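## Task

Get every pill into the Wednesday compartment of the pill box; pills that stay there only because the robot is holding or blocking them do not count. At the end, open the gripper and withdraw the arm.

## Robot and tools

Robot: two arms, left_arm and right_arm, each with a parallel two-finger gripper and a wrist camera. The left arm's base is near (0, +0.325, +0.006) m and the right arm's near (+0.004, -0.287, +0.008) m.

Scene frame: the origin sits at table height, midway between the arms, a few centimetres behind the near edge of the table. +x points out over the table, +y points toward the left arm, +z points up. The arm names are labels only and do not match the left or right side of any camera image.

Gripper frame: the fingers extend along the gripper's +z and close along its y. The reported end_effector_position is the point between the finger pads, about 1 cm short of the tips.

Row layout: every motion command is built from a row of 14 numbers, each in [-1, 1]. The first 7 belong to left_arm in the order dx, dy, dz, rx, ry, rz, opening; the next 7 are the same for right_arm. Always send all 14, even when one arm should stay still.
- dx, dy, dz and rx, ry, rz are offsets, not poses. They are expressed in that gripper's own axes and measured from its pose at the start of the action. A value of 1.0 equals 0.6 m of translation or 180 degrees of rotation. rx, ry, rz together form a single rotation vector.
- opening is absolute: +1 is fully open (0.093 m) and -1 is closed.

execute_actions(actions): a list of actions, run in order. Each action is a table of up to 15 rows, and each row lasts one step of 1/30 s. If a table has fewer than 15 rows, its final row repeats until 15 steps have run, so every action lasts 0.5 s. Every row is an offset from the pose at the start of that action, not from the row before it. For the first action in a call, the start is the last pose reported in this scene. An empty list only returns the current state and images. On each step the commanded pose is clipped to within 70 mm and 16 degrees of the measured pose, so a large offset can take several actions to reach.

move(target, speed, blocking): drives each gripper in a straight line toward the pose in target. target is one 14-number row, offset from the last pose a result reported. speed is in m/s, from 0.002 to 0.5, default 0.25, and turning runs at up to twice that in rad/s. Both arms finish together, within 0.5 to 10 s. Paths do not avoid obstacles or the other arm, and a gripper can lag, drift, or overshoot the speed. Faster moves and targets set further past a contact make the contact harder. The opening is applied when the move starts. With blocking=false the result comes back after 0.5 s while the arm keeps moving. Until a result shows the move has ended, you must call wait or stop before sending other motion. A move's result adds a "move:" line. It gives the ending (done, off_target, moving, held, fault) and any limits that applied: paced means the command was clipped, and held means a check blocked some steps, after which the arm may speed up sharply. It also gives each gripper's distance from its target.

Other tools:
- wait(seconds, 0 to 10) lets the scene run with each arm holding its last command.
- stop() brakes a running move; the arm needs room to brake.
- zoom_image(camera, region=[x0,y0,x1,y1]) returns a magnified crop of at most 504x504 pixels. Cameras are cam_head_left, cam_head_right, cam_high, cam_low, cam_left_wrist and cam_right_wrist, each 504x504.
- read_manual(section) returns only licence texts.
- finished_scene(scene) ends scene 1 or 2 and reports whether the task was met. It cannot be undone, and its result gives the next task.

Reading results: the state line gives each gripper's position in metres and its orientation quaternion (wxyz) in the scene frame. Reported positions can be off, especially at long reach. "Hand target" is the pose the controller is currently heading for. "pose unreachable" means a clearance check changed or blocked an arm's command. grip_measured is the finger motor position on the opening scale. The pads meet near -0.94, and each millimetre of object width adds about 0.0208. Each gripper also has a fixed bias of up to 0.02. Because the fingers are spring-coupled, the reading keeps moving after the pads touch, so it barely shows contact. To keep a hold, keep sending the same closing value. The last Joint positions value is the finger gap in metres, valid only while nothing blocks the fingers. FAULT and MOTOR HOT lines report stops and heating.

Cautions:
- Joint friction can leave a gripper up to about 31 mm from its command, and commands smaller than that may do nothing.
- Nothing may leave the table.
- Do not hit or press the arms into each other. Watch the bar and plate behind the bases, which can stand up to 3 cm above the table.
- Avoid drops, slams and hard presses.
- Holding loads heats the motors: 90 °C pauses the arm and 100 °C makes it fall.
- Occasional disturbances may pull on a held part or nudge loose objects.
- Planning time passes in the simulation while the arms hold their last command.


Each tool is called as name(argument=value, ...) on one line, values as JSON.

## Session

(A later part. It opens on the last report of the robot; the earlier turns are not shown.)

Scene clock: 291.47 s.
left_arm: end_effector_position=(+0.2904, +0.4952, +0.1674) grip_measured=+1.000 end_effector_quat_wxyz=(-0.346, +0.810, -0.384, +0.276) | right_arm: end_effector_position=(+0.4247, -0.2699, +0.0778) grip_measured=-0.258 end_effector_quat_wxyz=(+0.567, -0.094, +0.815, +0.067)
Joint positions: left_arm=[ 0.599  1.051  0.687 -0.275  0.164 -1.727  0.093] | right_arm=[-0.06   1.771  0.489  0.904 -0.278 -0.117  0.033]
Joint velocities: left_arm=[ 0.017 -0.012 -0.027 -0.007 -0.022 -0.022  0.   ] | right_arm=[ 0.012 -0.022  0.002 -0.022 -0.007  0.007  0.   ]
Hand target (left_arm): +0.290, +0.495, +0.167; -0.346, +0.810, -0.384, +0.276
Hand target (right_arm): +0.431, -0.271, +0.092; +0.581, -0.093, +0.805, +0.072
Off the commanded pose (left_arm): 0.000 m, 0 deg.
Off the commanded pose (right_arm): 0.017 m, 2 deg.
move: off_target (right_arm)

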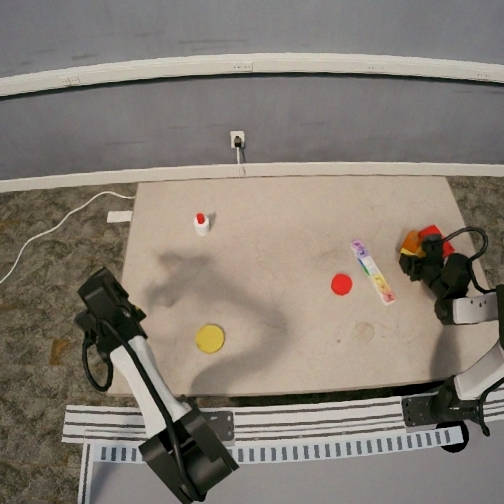

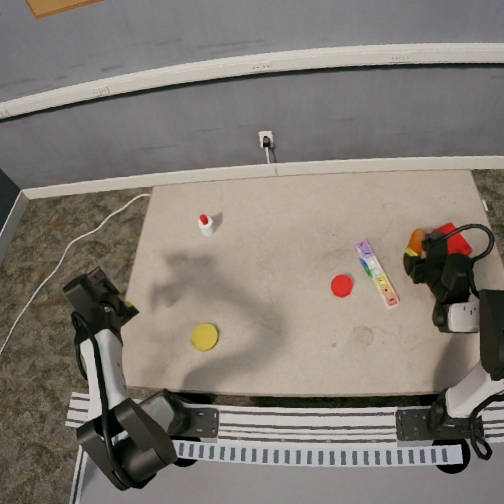

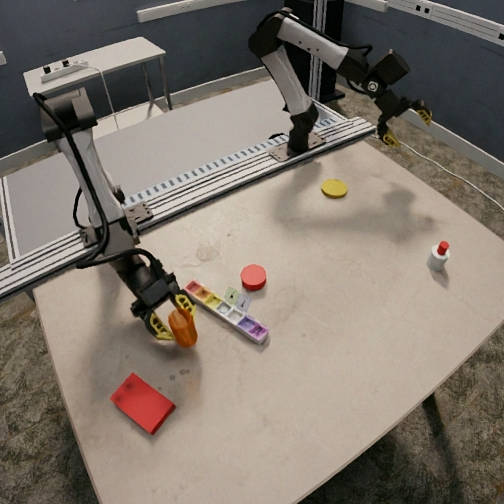

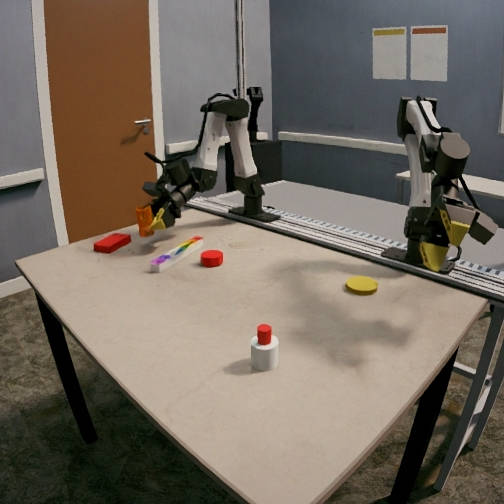

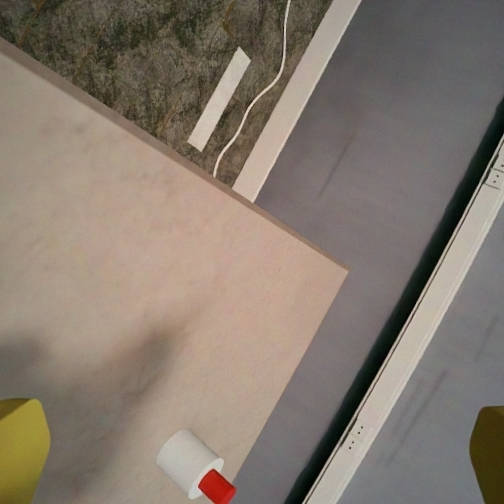

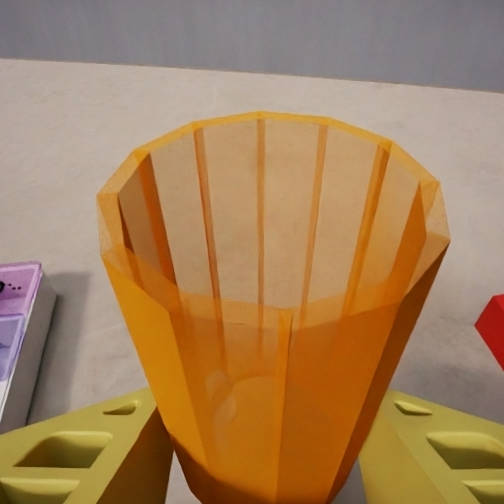

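move(target=[0,0,0,0,0,0,1,-0.030,0.118,0.015,0,-0.055,0,-0.3], speed=0.15)

move(target=[0,0,0,0,0,0,1,0,0,0,0,0,-0.54,-0.3], speed=0.25)

Scene clock: 305.30 s.
left_arm: end_effector_position=(+0.2904, +0.4952, +0.1674) grip_measured=+1.000 end_effector_quat_wxyz=(-0.346, +0.810, -0.384, +0.276) | right_arm: end_effector_position=(+0.4268, -0.1976, +0.0958) grip_measured=-0.258 end_effector_quat_wxyz=(+0.635, -0.094, +0.763, +0.073)
Joint positions: left_arm=[ 0.599  1.051  0.687 -0.275  0.164 -1.727  0.093] | right_arm=[ 0.201  1.883  0.454  1.238 -0.042 -0.027  0.033]
Joint velocities: left_arm=[ 0.012 -0.022 -0.002  0.037 -0.051 -0.051  0.   ] | right_arm=[ 0.007 -0.007  0.002  0.022  0.051 -0.037  0.001]
Hand target (left_arm): +0.290, +0.495, +0.167; -0.346, +0.810, -0.384, +0.276
Hand target (right_arm): +0.423, -0.198, +0.092; +0.635, -0.089, +0.764, +0.073
Off the commanded pose (left_arm): 0.000 m, 0 deg.
Off the commanded pose (right_arm): 0.006 m, 1 deg.
move: done

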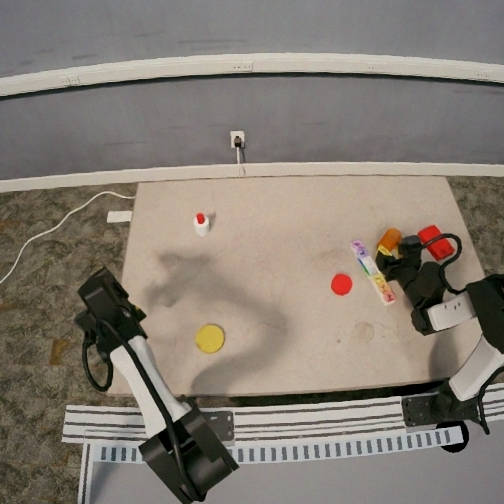

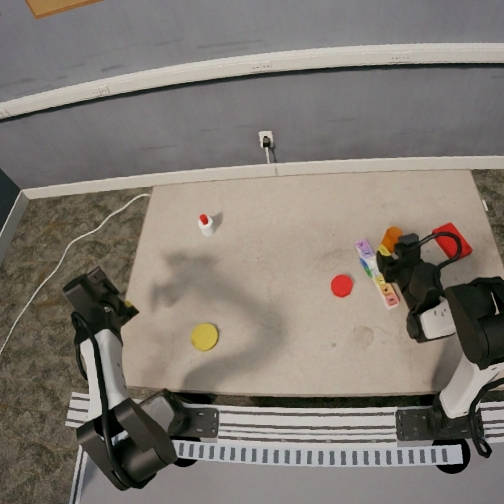

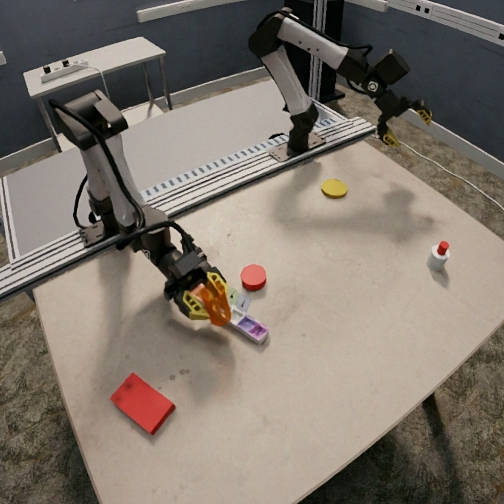

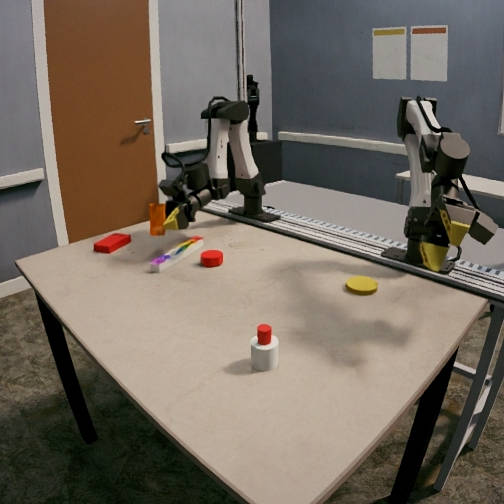

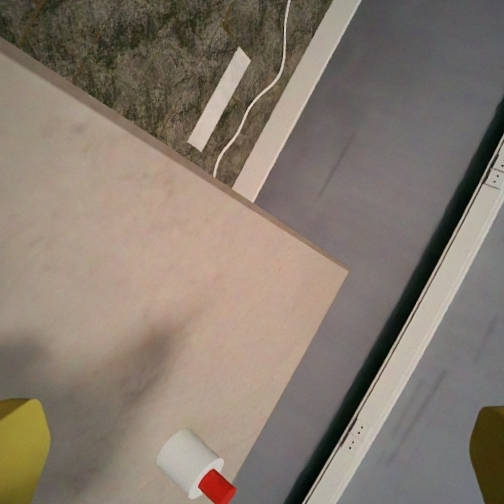

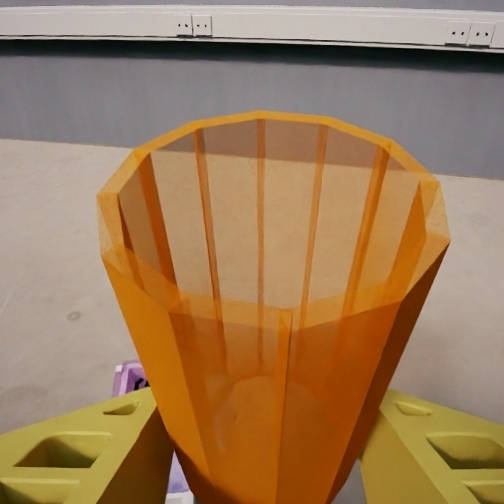

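Scene clock: 309.23 s.
left_arm: end_effector_position=(+0.2904, +0.4952, +0.1674) grip_measured=+1.000 end_effector_quat_wxyz=(-0.346, +0.810, -0.384, +0.276) | right_arm: end_effector_position=(+0.4268, -0.1976, +0.0958) grip_measured=-0.258 end_effector_quat_wxyz=(-0.478, +0.632, -0.437, +0.425)
Joint positions: left_arm=[ 0.599  1.051  0.687 -0.275  0.164 -1.727  0.093] | right_arm=[ 0.201  1.883  0.454  1.238 -0.042 -1.712  0.033]
Joint velocities: left_arm=[-0.007 -0.012 -0.032  0.037 -0.007 -0.007  0.   ] | right_arm=[-0.002 -0.007  0.012 -0.022  0.007 -0.051  0.   ]
Hand target (left_arm): +0.290, +0.495, +0.167; -0.346, +0.810, -0.384, +0.276
Hand target (right_arm): +0.427, -0.198, +0.096; -0.475, +0.635, -0.434, +0.428
Off the commanded pose (left_arm): 0.000 m, 0 deg.
Off the commanded pose (right_arm): 0.000 m, 1 deg.
move: done

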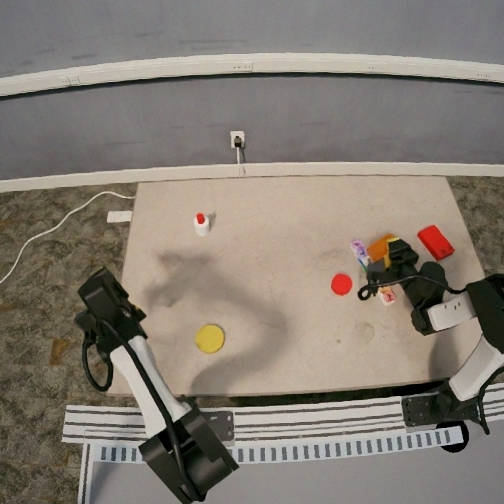

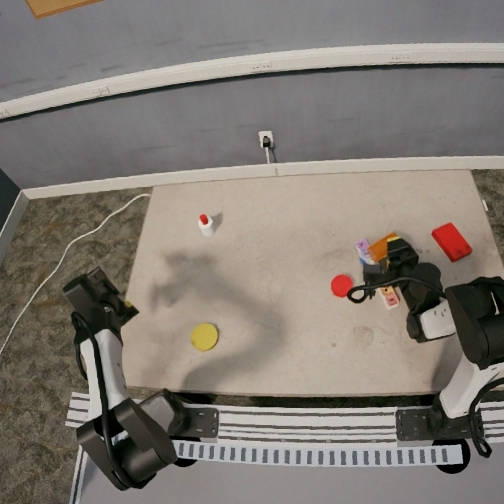

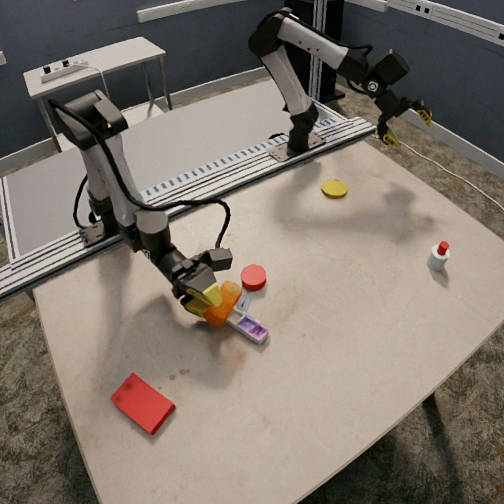

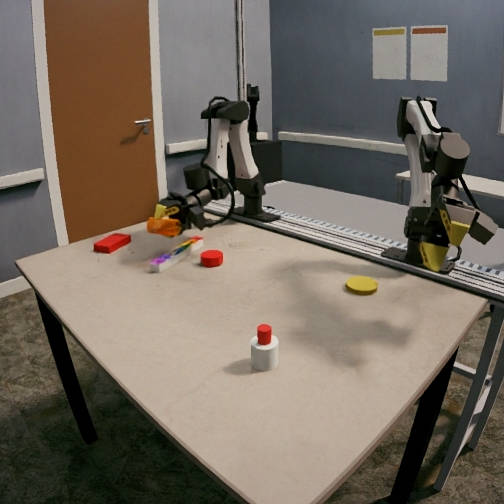

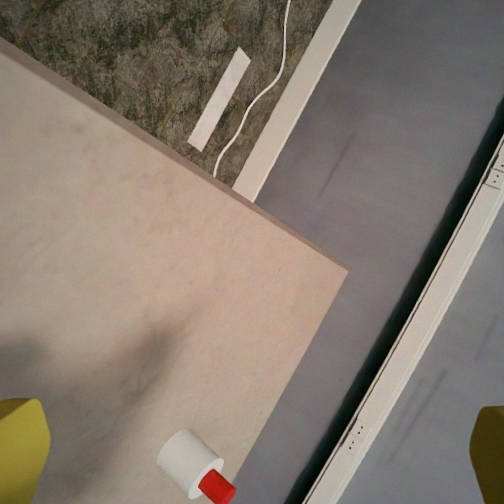

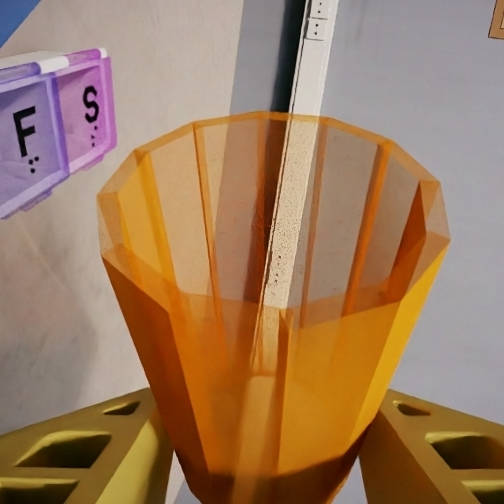

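move(target=[0,0,0,0,0,0,1,0.004,0.037,-0.006,0,0,-0.03,-0.3], speed=0.04)

Scene clock: 319.87 s.
left_arm: end_effector_position=(+0.2904, +0.4952, +0.1674) grip_measured=+1.000 end_effector_quat_wxyz=(-0.346, +0.810, -0.384, +0.276) | right_arm: end_effector_position=(+0.4246, -0.2030, +0.0764) grip_measured=-0.258 end_effector_quat_wxyz=(-0.455, +0.650, -0.414, +0.445)
Joint positions: left_arm=[ 0.599  1.051  0.687 -0.275  0.164 -1.727  0.093] | right_arm=[ 0.187  1.977  0.438  1.34  -0.047 -1.799  0.033]
Joint velocities: left_arm=[-0.002  0.007 -0.007 -0.007  0.037 -0.051  0.   ] | right_arm=[ 0.002 -0.002 -0.007  0.066 -0.007 -0.022 -0.   ]
Hand target (left_arm): +0.290, +0.495, +0.167; -0.346, +0.810, -0.384, +0.276
Hand target (right_arm): +0.421, -0.204, +0.075; -0.457, +0.652, -0.408, +0.447
Off the commanded pose (left_arm): 0.000 m, 0 deg.
Off the commanded pose (right_arm): 0.004 m, 1 deg.
move: done

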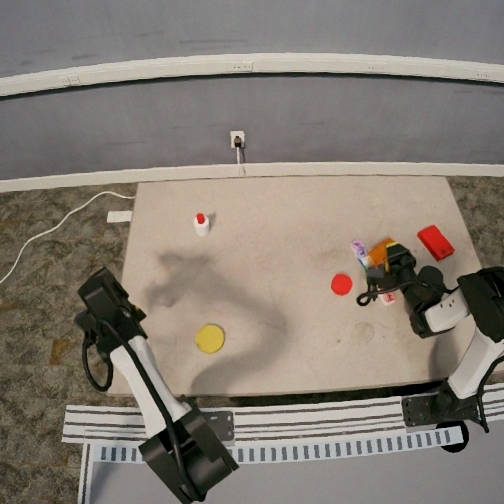

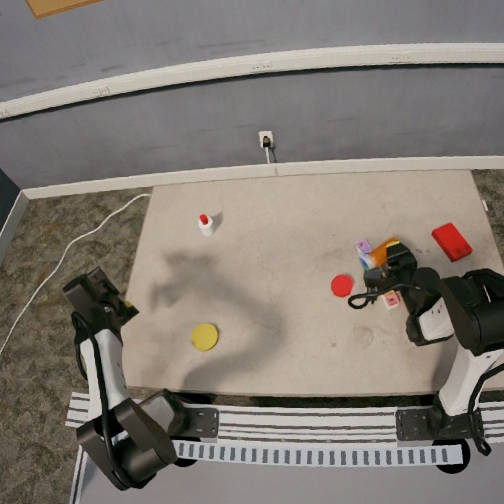

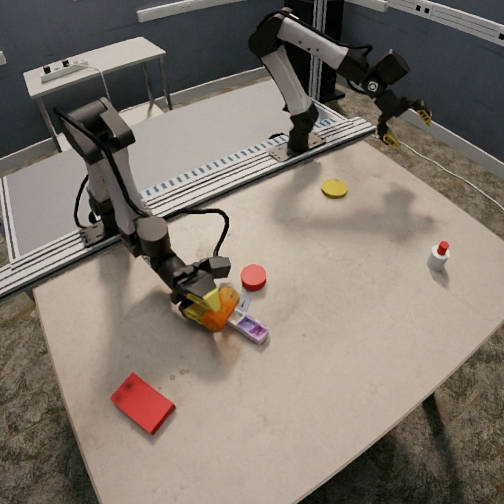

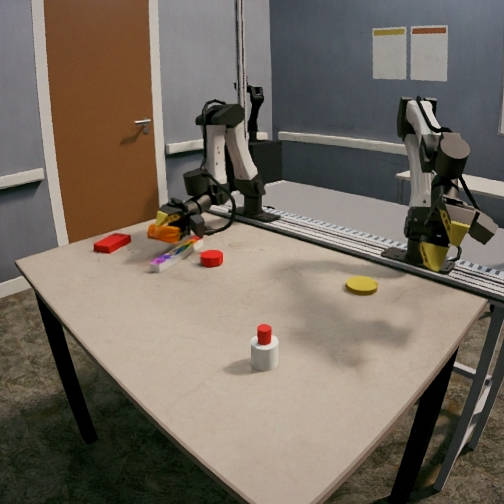

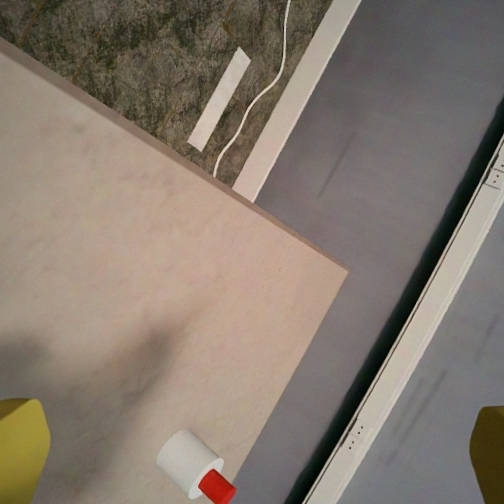

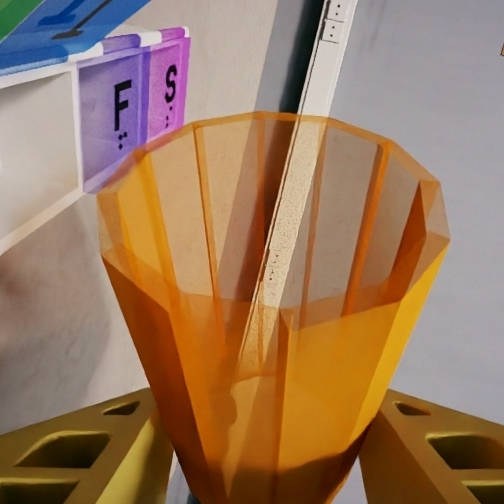

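move(target=[0,0,0,0,0,0,1,-0.001,0.006,-0.003,0,0,-0.09,-0.3], speed=0.035)

wait(seconds=1.5)

zoom_image(camera="cam_right_wrist", region=[160,320,360,504])

Scene clock: 332.43 s.
left_arm: end_effector_position=(+0.2904, +0.4952, +0.1674) grip_measured=+1.000 end_effector_quat_wxyz=(-0.346, +0.810, -0.384, +0.276) | right_arm: end_effector_position=(+0.4249, -0.2027, +0.0782) grip_measured=-0.258 end_effector_quat_wxyz=(-0.393, +0.699, -0.321, +0.505)
Joint positions: left_arm=[ 0.599  1.051  0.687 -0.275  0.164 -1.727  0.093] | right_arm=[ 0.187  1.977  0.438  1.348 -0.048 -2.071  0.033]
Joint velocities: left_arm=[ 0.007 -0.027  0.007  0.007 -0.037  0.037  0.   ] | right_arm=[-0.007 -0.002  0.002 -0.066  0.051  0.022 -0.   ]
Hand target (left_arm): +0.290, +0.495, +0.167; -0.346, +0.810, -0.384, +0.276
Hand target (right_arm): +0.422, -0.204, +0.073; -0.388, +0.702, -0.318, +0.505
Off the commanded pose (left_arm): 0.000 m, 0 deg.
Off the commanded pose (right_arm): 0.006 m, 1 deg.
move: done

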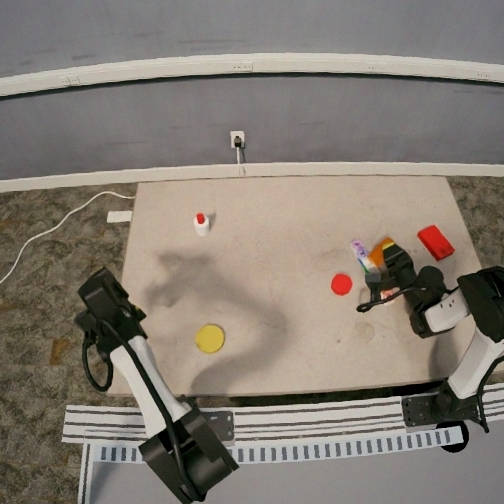

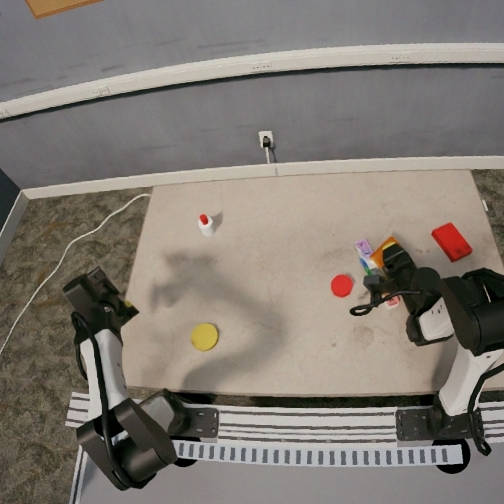

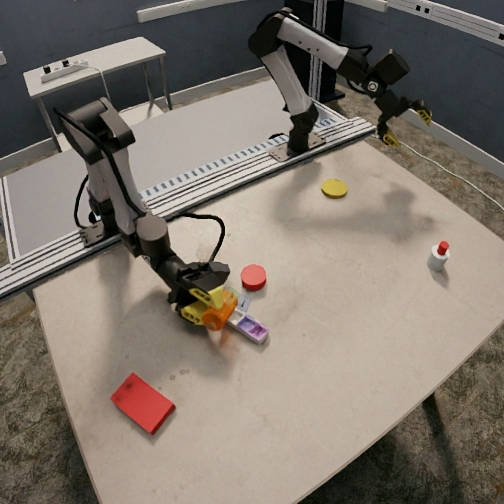

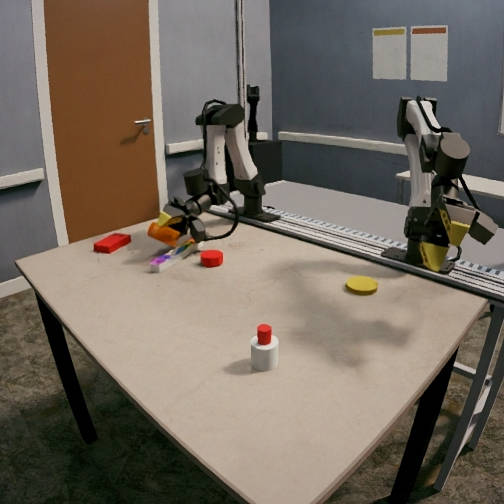

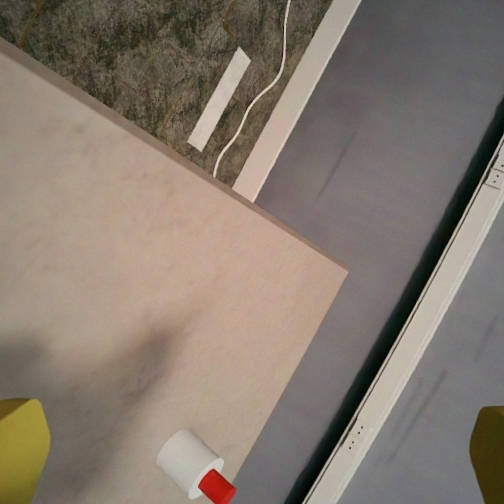

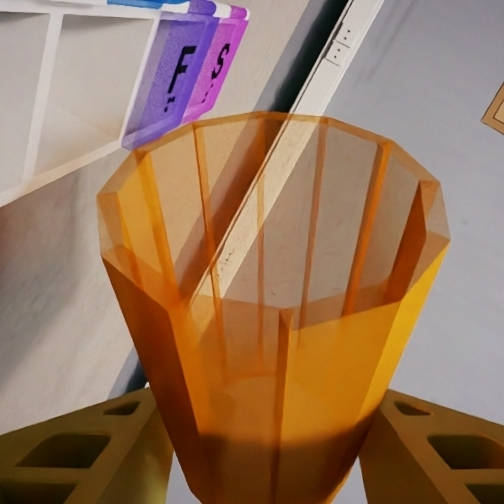

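Scene clock: 333.93 s.
left_arm: end_effector_position=(+0.2904, +0.4952, +0.1674) grip_measured=+1.000 end_effector_quat_wxyz=(-0.346, +0.810, -0.384, +0.276) | right_arm: end_effector_position=(+0.4249, -0.2027, +0.0782) grip_measured=-0.258 end_effector_quat_wxyz=(-0.392, +0.699, -0.320, +0.505)
Joint positions: left_arm=[ 0.599  1.051  0.687 -0.275  0.164 -1.727  0.093] | right_arm=[ 0.187  1.977  0.438  1.348 -0.048 -2.073  0.033]
Joint velocities: left_arm=[-0.002 -0.002  0.007 -0.081  0.066 -0.037  0.   ] | right_arm=[ 0.002  0.002  0.002 -0.066  0.022 -0.007  0.001]
Hand target (left_arm): +0.290, +0.495, +0.167; -0.346, +0.810, -0.384, +0.276
Hand target (right_arm): +0.422, -0.204, +0.073; -0.388, +0.702, -0.318, +0.505
Off the commanded pose (left_arm): 0.000 m, 0 deg.
Off the commanded pose (right_arm): 0.006 m, 1 deg.
wait: 1.50 s; at rest by 0.17 s

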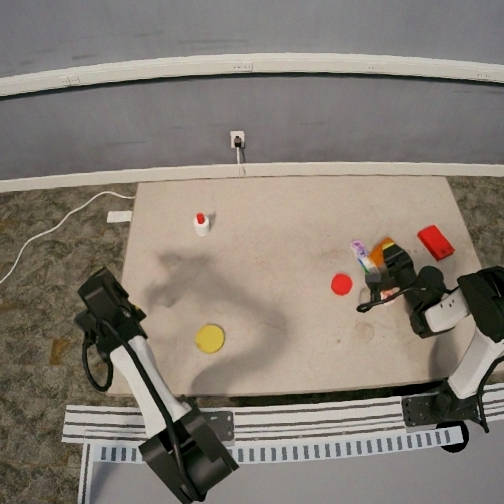

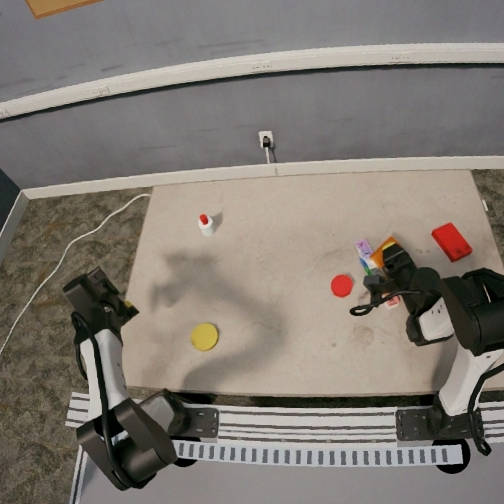

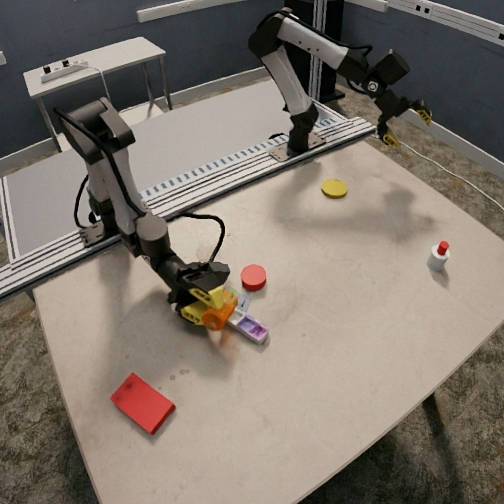

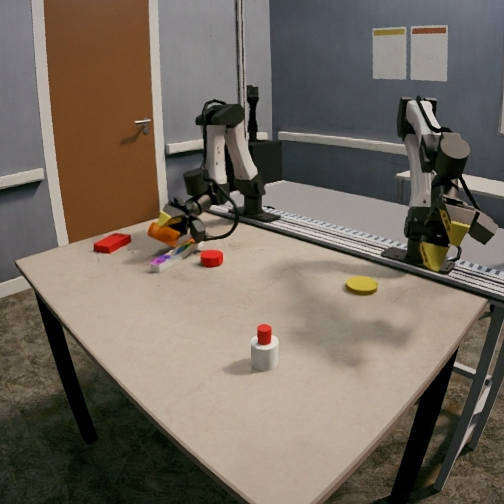

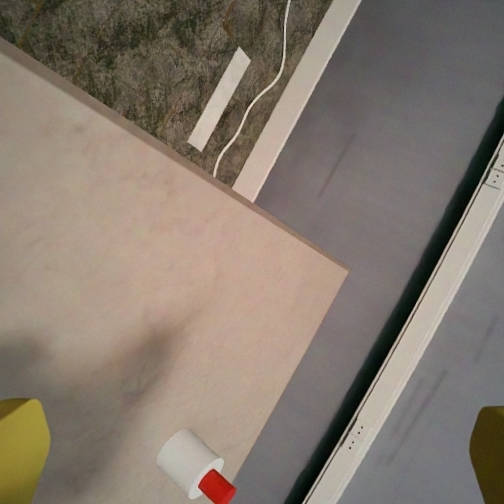

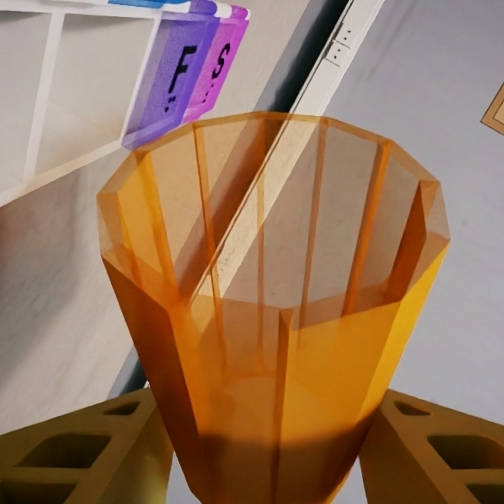

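Region (160, 320, 360, 504) of cam_right_wrist's 504x504 image, scaled by 2.520, with more detail than that image has; it fills the top 464 rows of this view, and the rest is white.

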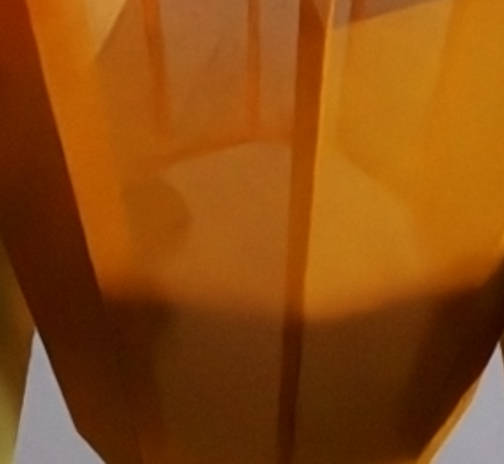

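execute_actions(actions=[[[0,0,0,0,0,0,1,0,0,0,0,0,0.05,-0.3],[0,0,0,0,0,0,1,0,0,0,0,0,0.05,-0.3],[0,0,0,0,0,0,1,0,0,0,0,0,0.05,-0.3],[0,0,0,0,0,0,1,0,0,0,0,0,0.05,-0.3],[0,0,0,0,0,0,1,0,0,0,0,0,-0.006,-0.3]],[[0,0,0,0,0,0,1,0,0,0,0,0,0,-0.3]]])

zoom_image(camera="cam_right_wrist", region=[130,280,360,504])

zoom_image(camera="cam_low", region=[135,205,205,265])

Scene clock: 342.63 s.
left_arm: end_effector_position=(+0.2904, +0.4952, +0.1674) grip_measured=+1.000 end_effector_quat_wxyz=(-0.346, +0.810, -0.384, +0.276) | right_arm: end_effector_position=(+0.4249, -0.2027, +0.0782) grip_measured=-0.258 end_effector_quat_wxyz=(-0.392, +0.699, -0.319, +0.506)
Joint positions: left_arm=[ 0.599  1.051  0.687 -0.275  0.164 -1.727  0.093] | right_arm=[ 0.187  1.977  0.438  1.348 -0.048 -2.075  0.033]
Joint velocities: left_arm=[-0.017 -0.002 -0.002 -0.037 -0.081 -0.037  0.   ] | right_arm=[-0.007  0.002 -0.012 -0.051 -0.095 -0.022  0.   ]
Hand target (left_arm): +0.290, +0.495, +0.167; -0.346, +0.810, -0.384, +0.276
Hand target (right_arm): +0.425, -0.203, +0.078; -0.392, +0.699, -0.319, +0.506
Off the commanded pose (left_arm): 0.000 m, 0 deg.
Off the commanded pose (right_arm): 0.000 m, 0 deg.

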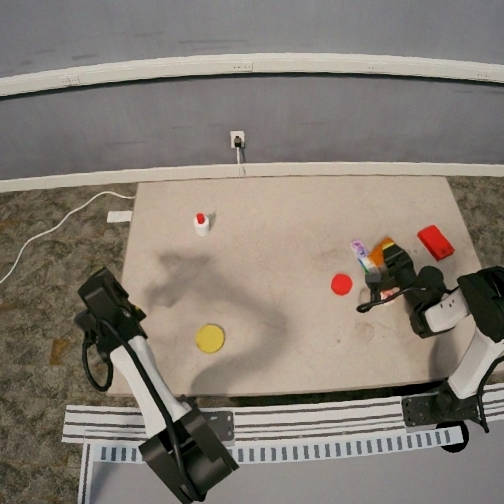

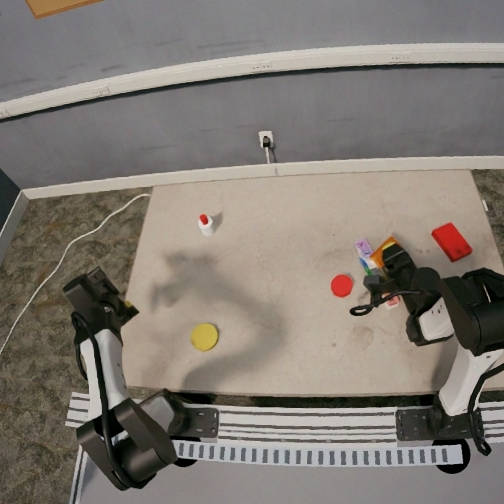

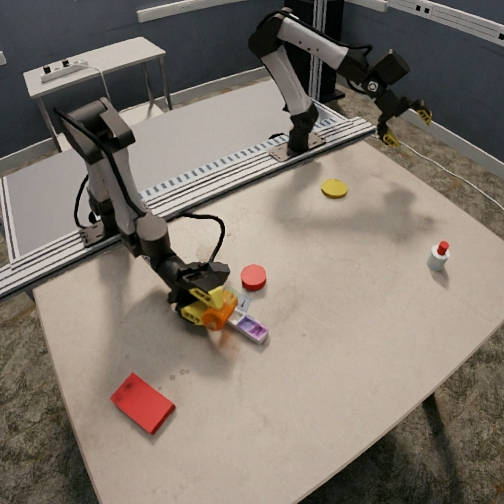

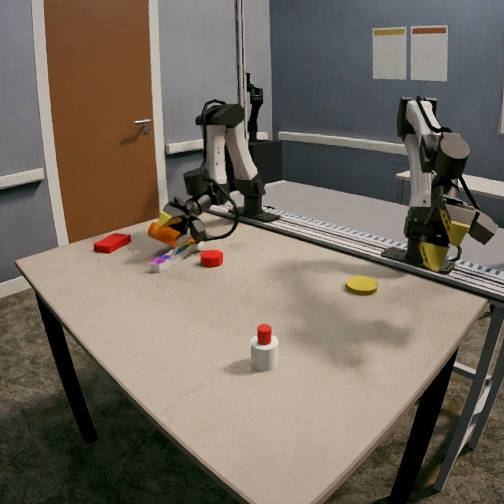

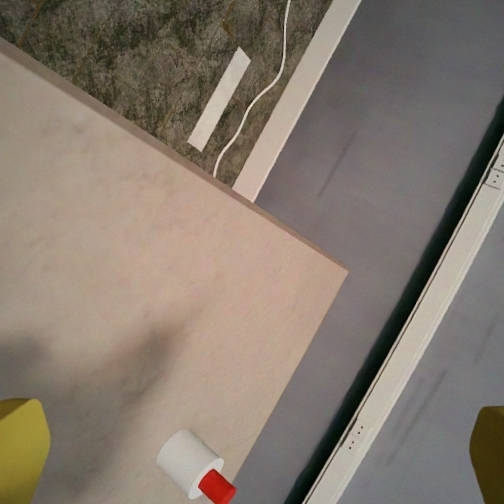

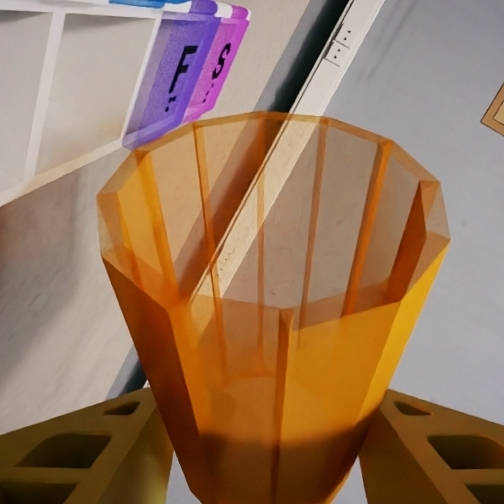

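Region (130, 280, 360, 504) of cam_right_wrist's 504x504 image, scaled by 2.191, with more detail than that image has; it fills the top 491 rows of this view, and the rest is white.

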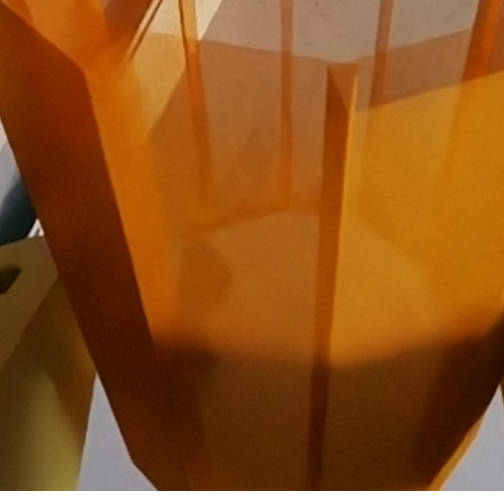

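Region (135, 205, 205, 265) of cam_low's 504x504 image, scaled by 7.200, with more detail than that image has; it fills the top 432 rows of this view, and the rest is white.

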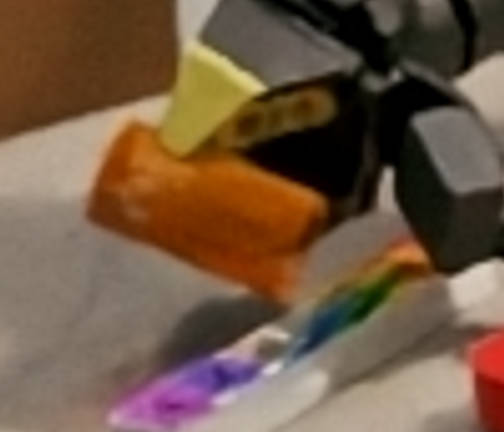

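execute_actions(actions=[[[0,0,0,0,0,0,1,0.03,0,0,0,0,0.06,-0.3],[0,0,0,0,0,0,1,0.03,0,0,0,0,0.06,-0.3],[0,0,0,0,0,0,1,0.03,0,0,0,0,0.06,-0.3],[0,0,0,0,0,0,1,-0.01,0,0,0,0,-0.01,-0.3],[0,0,0,0,0,0,1,-0.01,0,0,0,0,-0.01,-0.3],[0,0,0,0,0,0,1,-0.01,0,0,0,0,-0.01,-0.3],[0,0,0,0,0,0,1,0.03,0,0,0,0,0.06,-0.3],[0,0,0,0,0,0,1,0.03,0,0,0,0,0.06,-0.3],[0,0,0,0,0,0,1,0.03,0,0,0,0,0.06,-0.3],[0,0,0,0,0,0,1,-0.01,0,0,0,0,-0.01,-0.3],[0,0,0,0,0,0,1,-0.01,0,0,0,0,-0.01,-0.3],[0,0,0,0,0,0,1,0,0,0,0,0,-0.006,-0.3]],[[0,0,0,0,0,0,1,0,0,0,0,0,-0.005,-0.3]]])

zoom_image(camera="cam_right_wrist", region=[130,280,360,504])

Scene clock: 354.20 s.
left_arm: end_effector_position=(+0.2904, +0.4952, +0.1674) grip_measured=+1.000 end_effector_quat_wxyz=(-0.346, +0.810, -0.384, +0.276) | right_arm: end_effector_position=(+0.4244, -0.2031, +0.0773) grip_measured=-0.258 end_effector_quat_wxyz=(-0.394, +0.701, -0.324, +0.499)
Joint positions: left_arm=[ 0.599  1.051  0.687 -0.275  0.164 -1.727  0.093] | right_arm=[ 0.184  1.968  0.438  1.328 -0.055 -2.062  0.033]
Joint velocities: left_arm=[-0.017 -0.012  0.002 -0.022  0.037  0.007  0.   ] | right_arm=[-0.007  0.002  0.007  0.022  0.022  0.066 -0.001]
Hand target (left_arm): +0.290, +0.495, +0.167; -0.346, +0.810, -0.384, +0.276
Hand target (right_arm): +0.424, -0.203, +0.077; -0.391, +0.702, -0.321, +0.501
Off the commanded pose (left_arm): 0.000 m, 0 deg.
Off the commanded pose (right_arm): 0.000 m, 0 deg.

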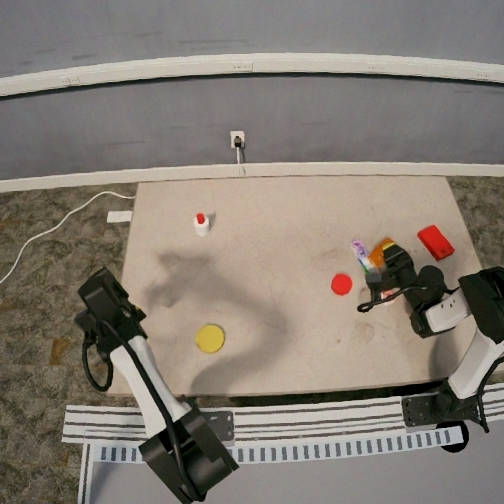

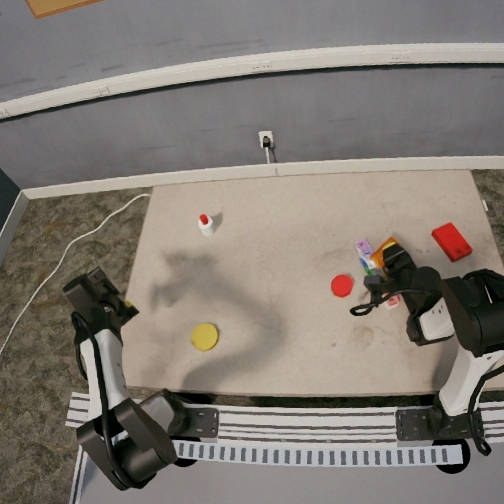

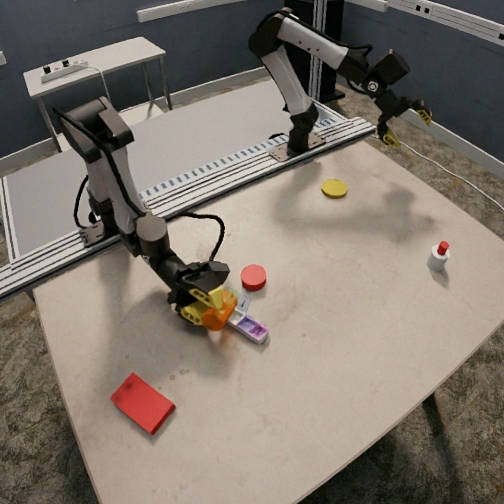

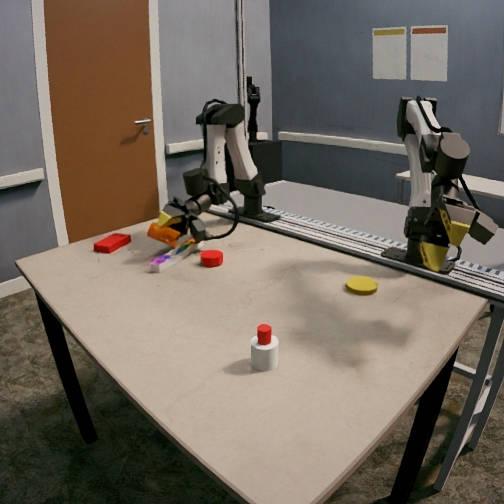

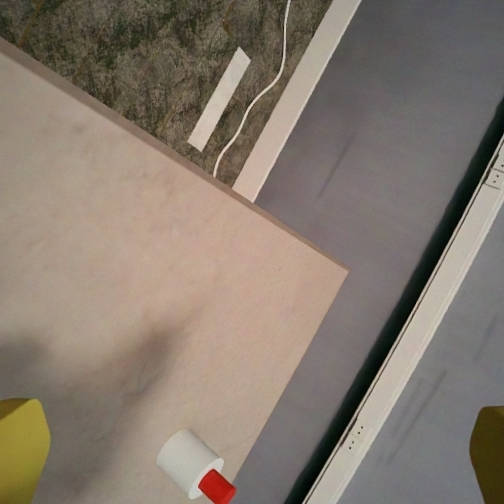

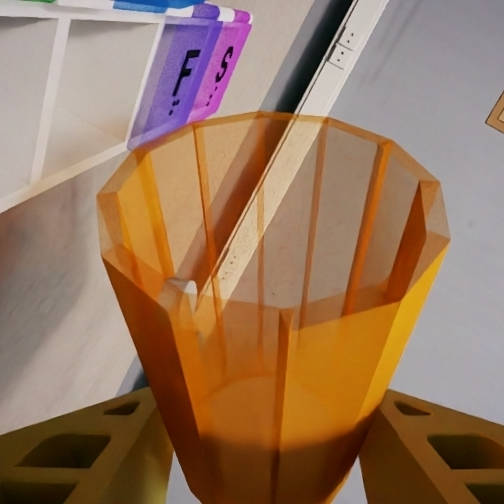

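Region (130, 280, 360, 504) of cam_right_wrist's 504x504 image, scaled by 2.191, with more detail than that image has; it fills the top 491 rows of this view, and the rest is white.

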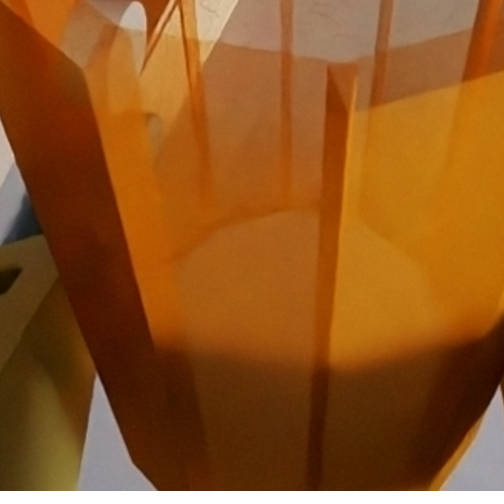

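They're moving.

execute_actions(actions=[[[0,0,0,0,0,0,1,0,0,0,0,0,-0.012,-0.3]]])

zoom_image(camera="cam_right_wrist", region=[80,180,360,504])

Scene clock: 367.97 s.
left_arm: end_effector_position=(+0.2904, +0.4952, +0.1674) grip_measured=+1.000 end_effector_quat_wxyz=(-0.346, +0.810, -0.384, +0.276) | right_arm: end_effector_position=(+0.4244, -0.2031, +0.0773) grip_measured=-0.258 end_effector_quat_wxyz=(-0.387, +0.705, -0.314, +0.505)
Joint positions: left_arm=[ 0.599  1.051  0.687 -0.275  0.164 -1.727  0.093] | right_arm=[ 0.184  1.968  0.438  1.328 -0.055 -2.091  0.033]
Joint velocities: left_arm=[ 0.002 -0.017  0.002 -0.051  0.007  0.051  0.   ] | right_arm=[ 0.012 -0.017 -0.007 -0.007 -0.066  0.007 -0.001]
Hand target (left_arm): +0.290, +0.495, +0.167; -0.346, +0.810, -0.384, +0.276
Hand target (right_arm): +0.424, -0.203, +0.077; -0.384, +0.707, -0.311, +0.506
Off the commanded pose (left_arm): 0.000 m, 0 deg.
Off the commanded pose (right_arm): 0.000 m, 1 deg.

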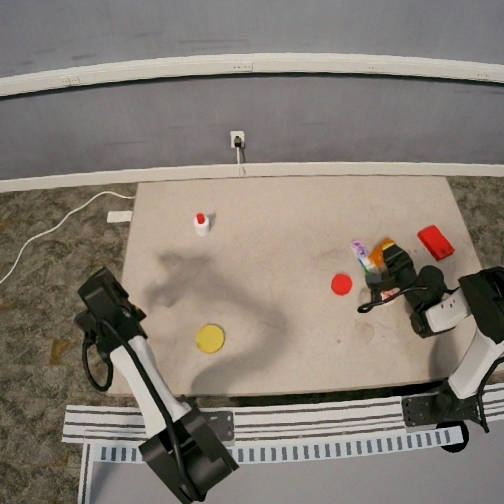

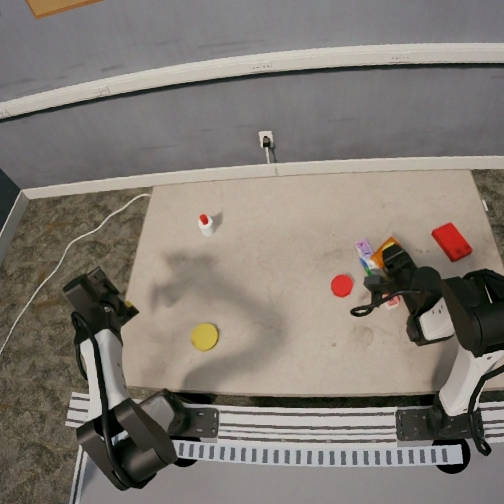

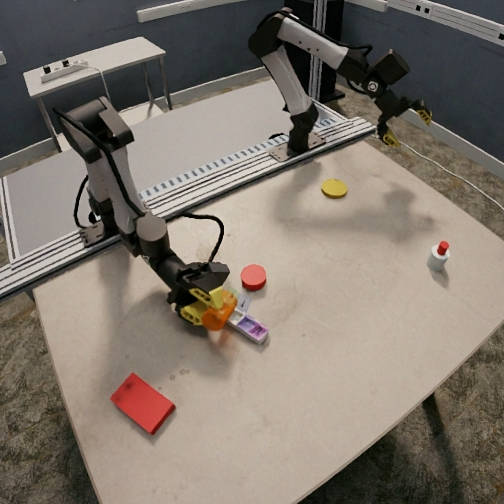

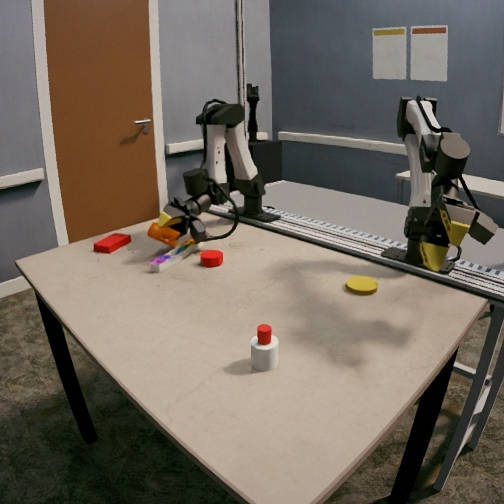

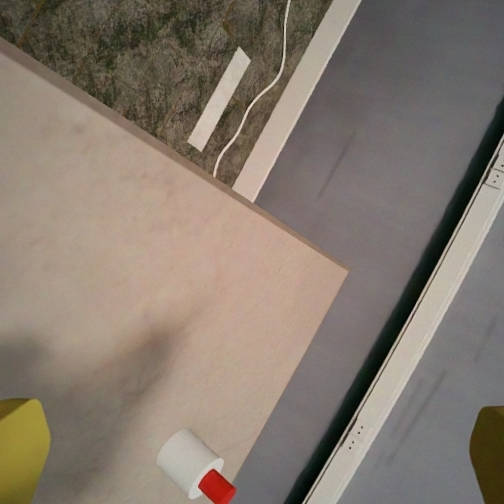

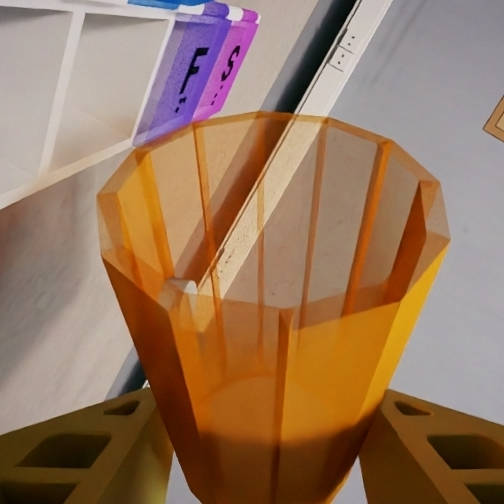

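Region (80, 180, 360, 504) of cam_right_wrist's 504x504 image, scaled by 1.556, with more detail than that image has; it fills the left 436 columns of this view, and the rest is white.

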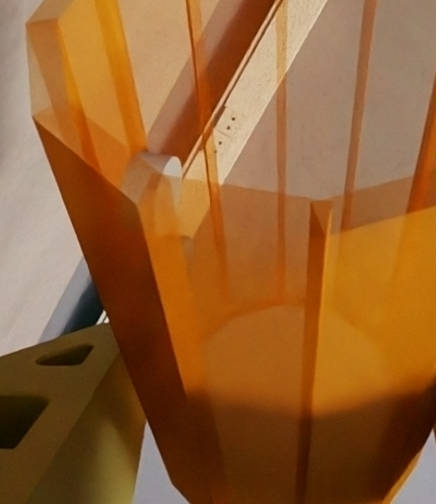

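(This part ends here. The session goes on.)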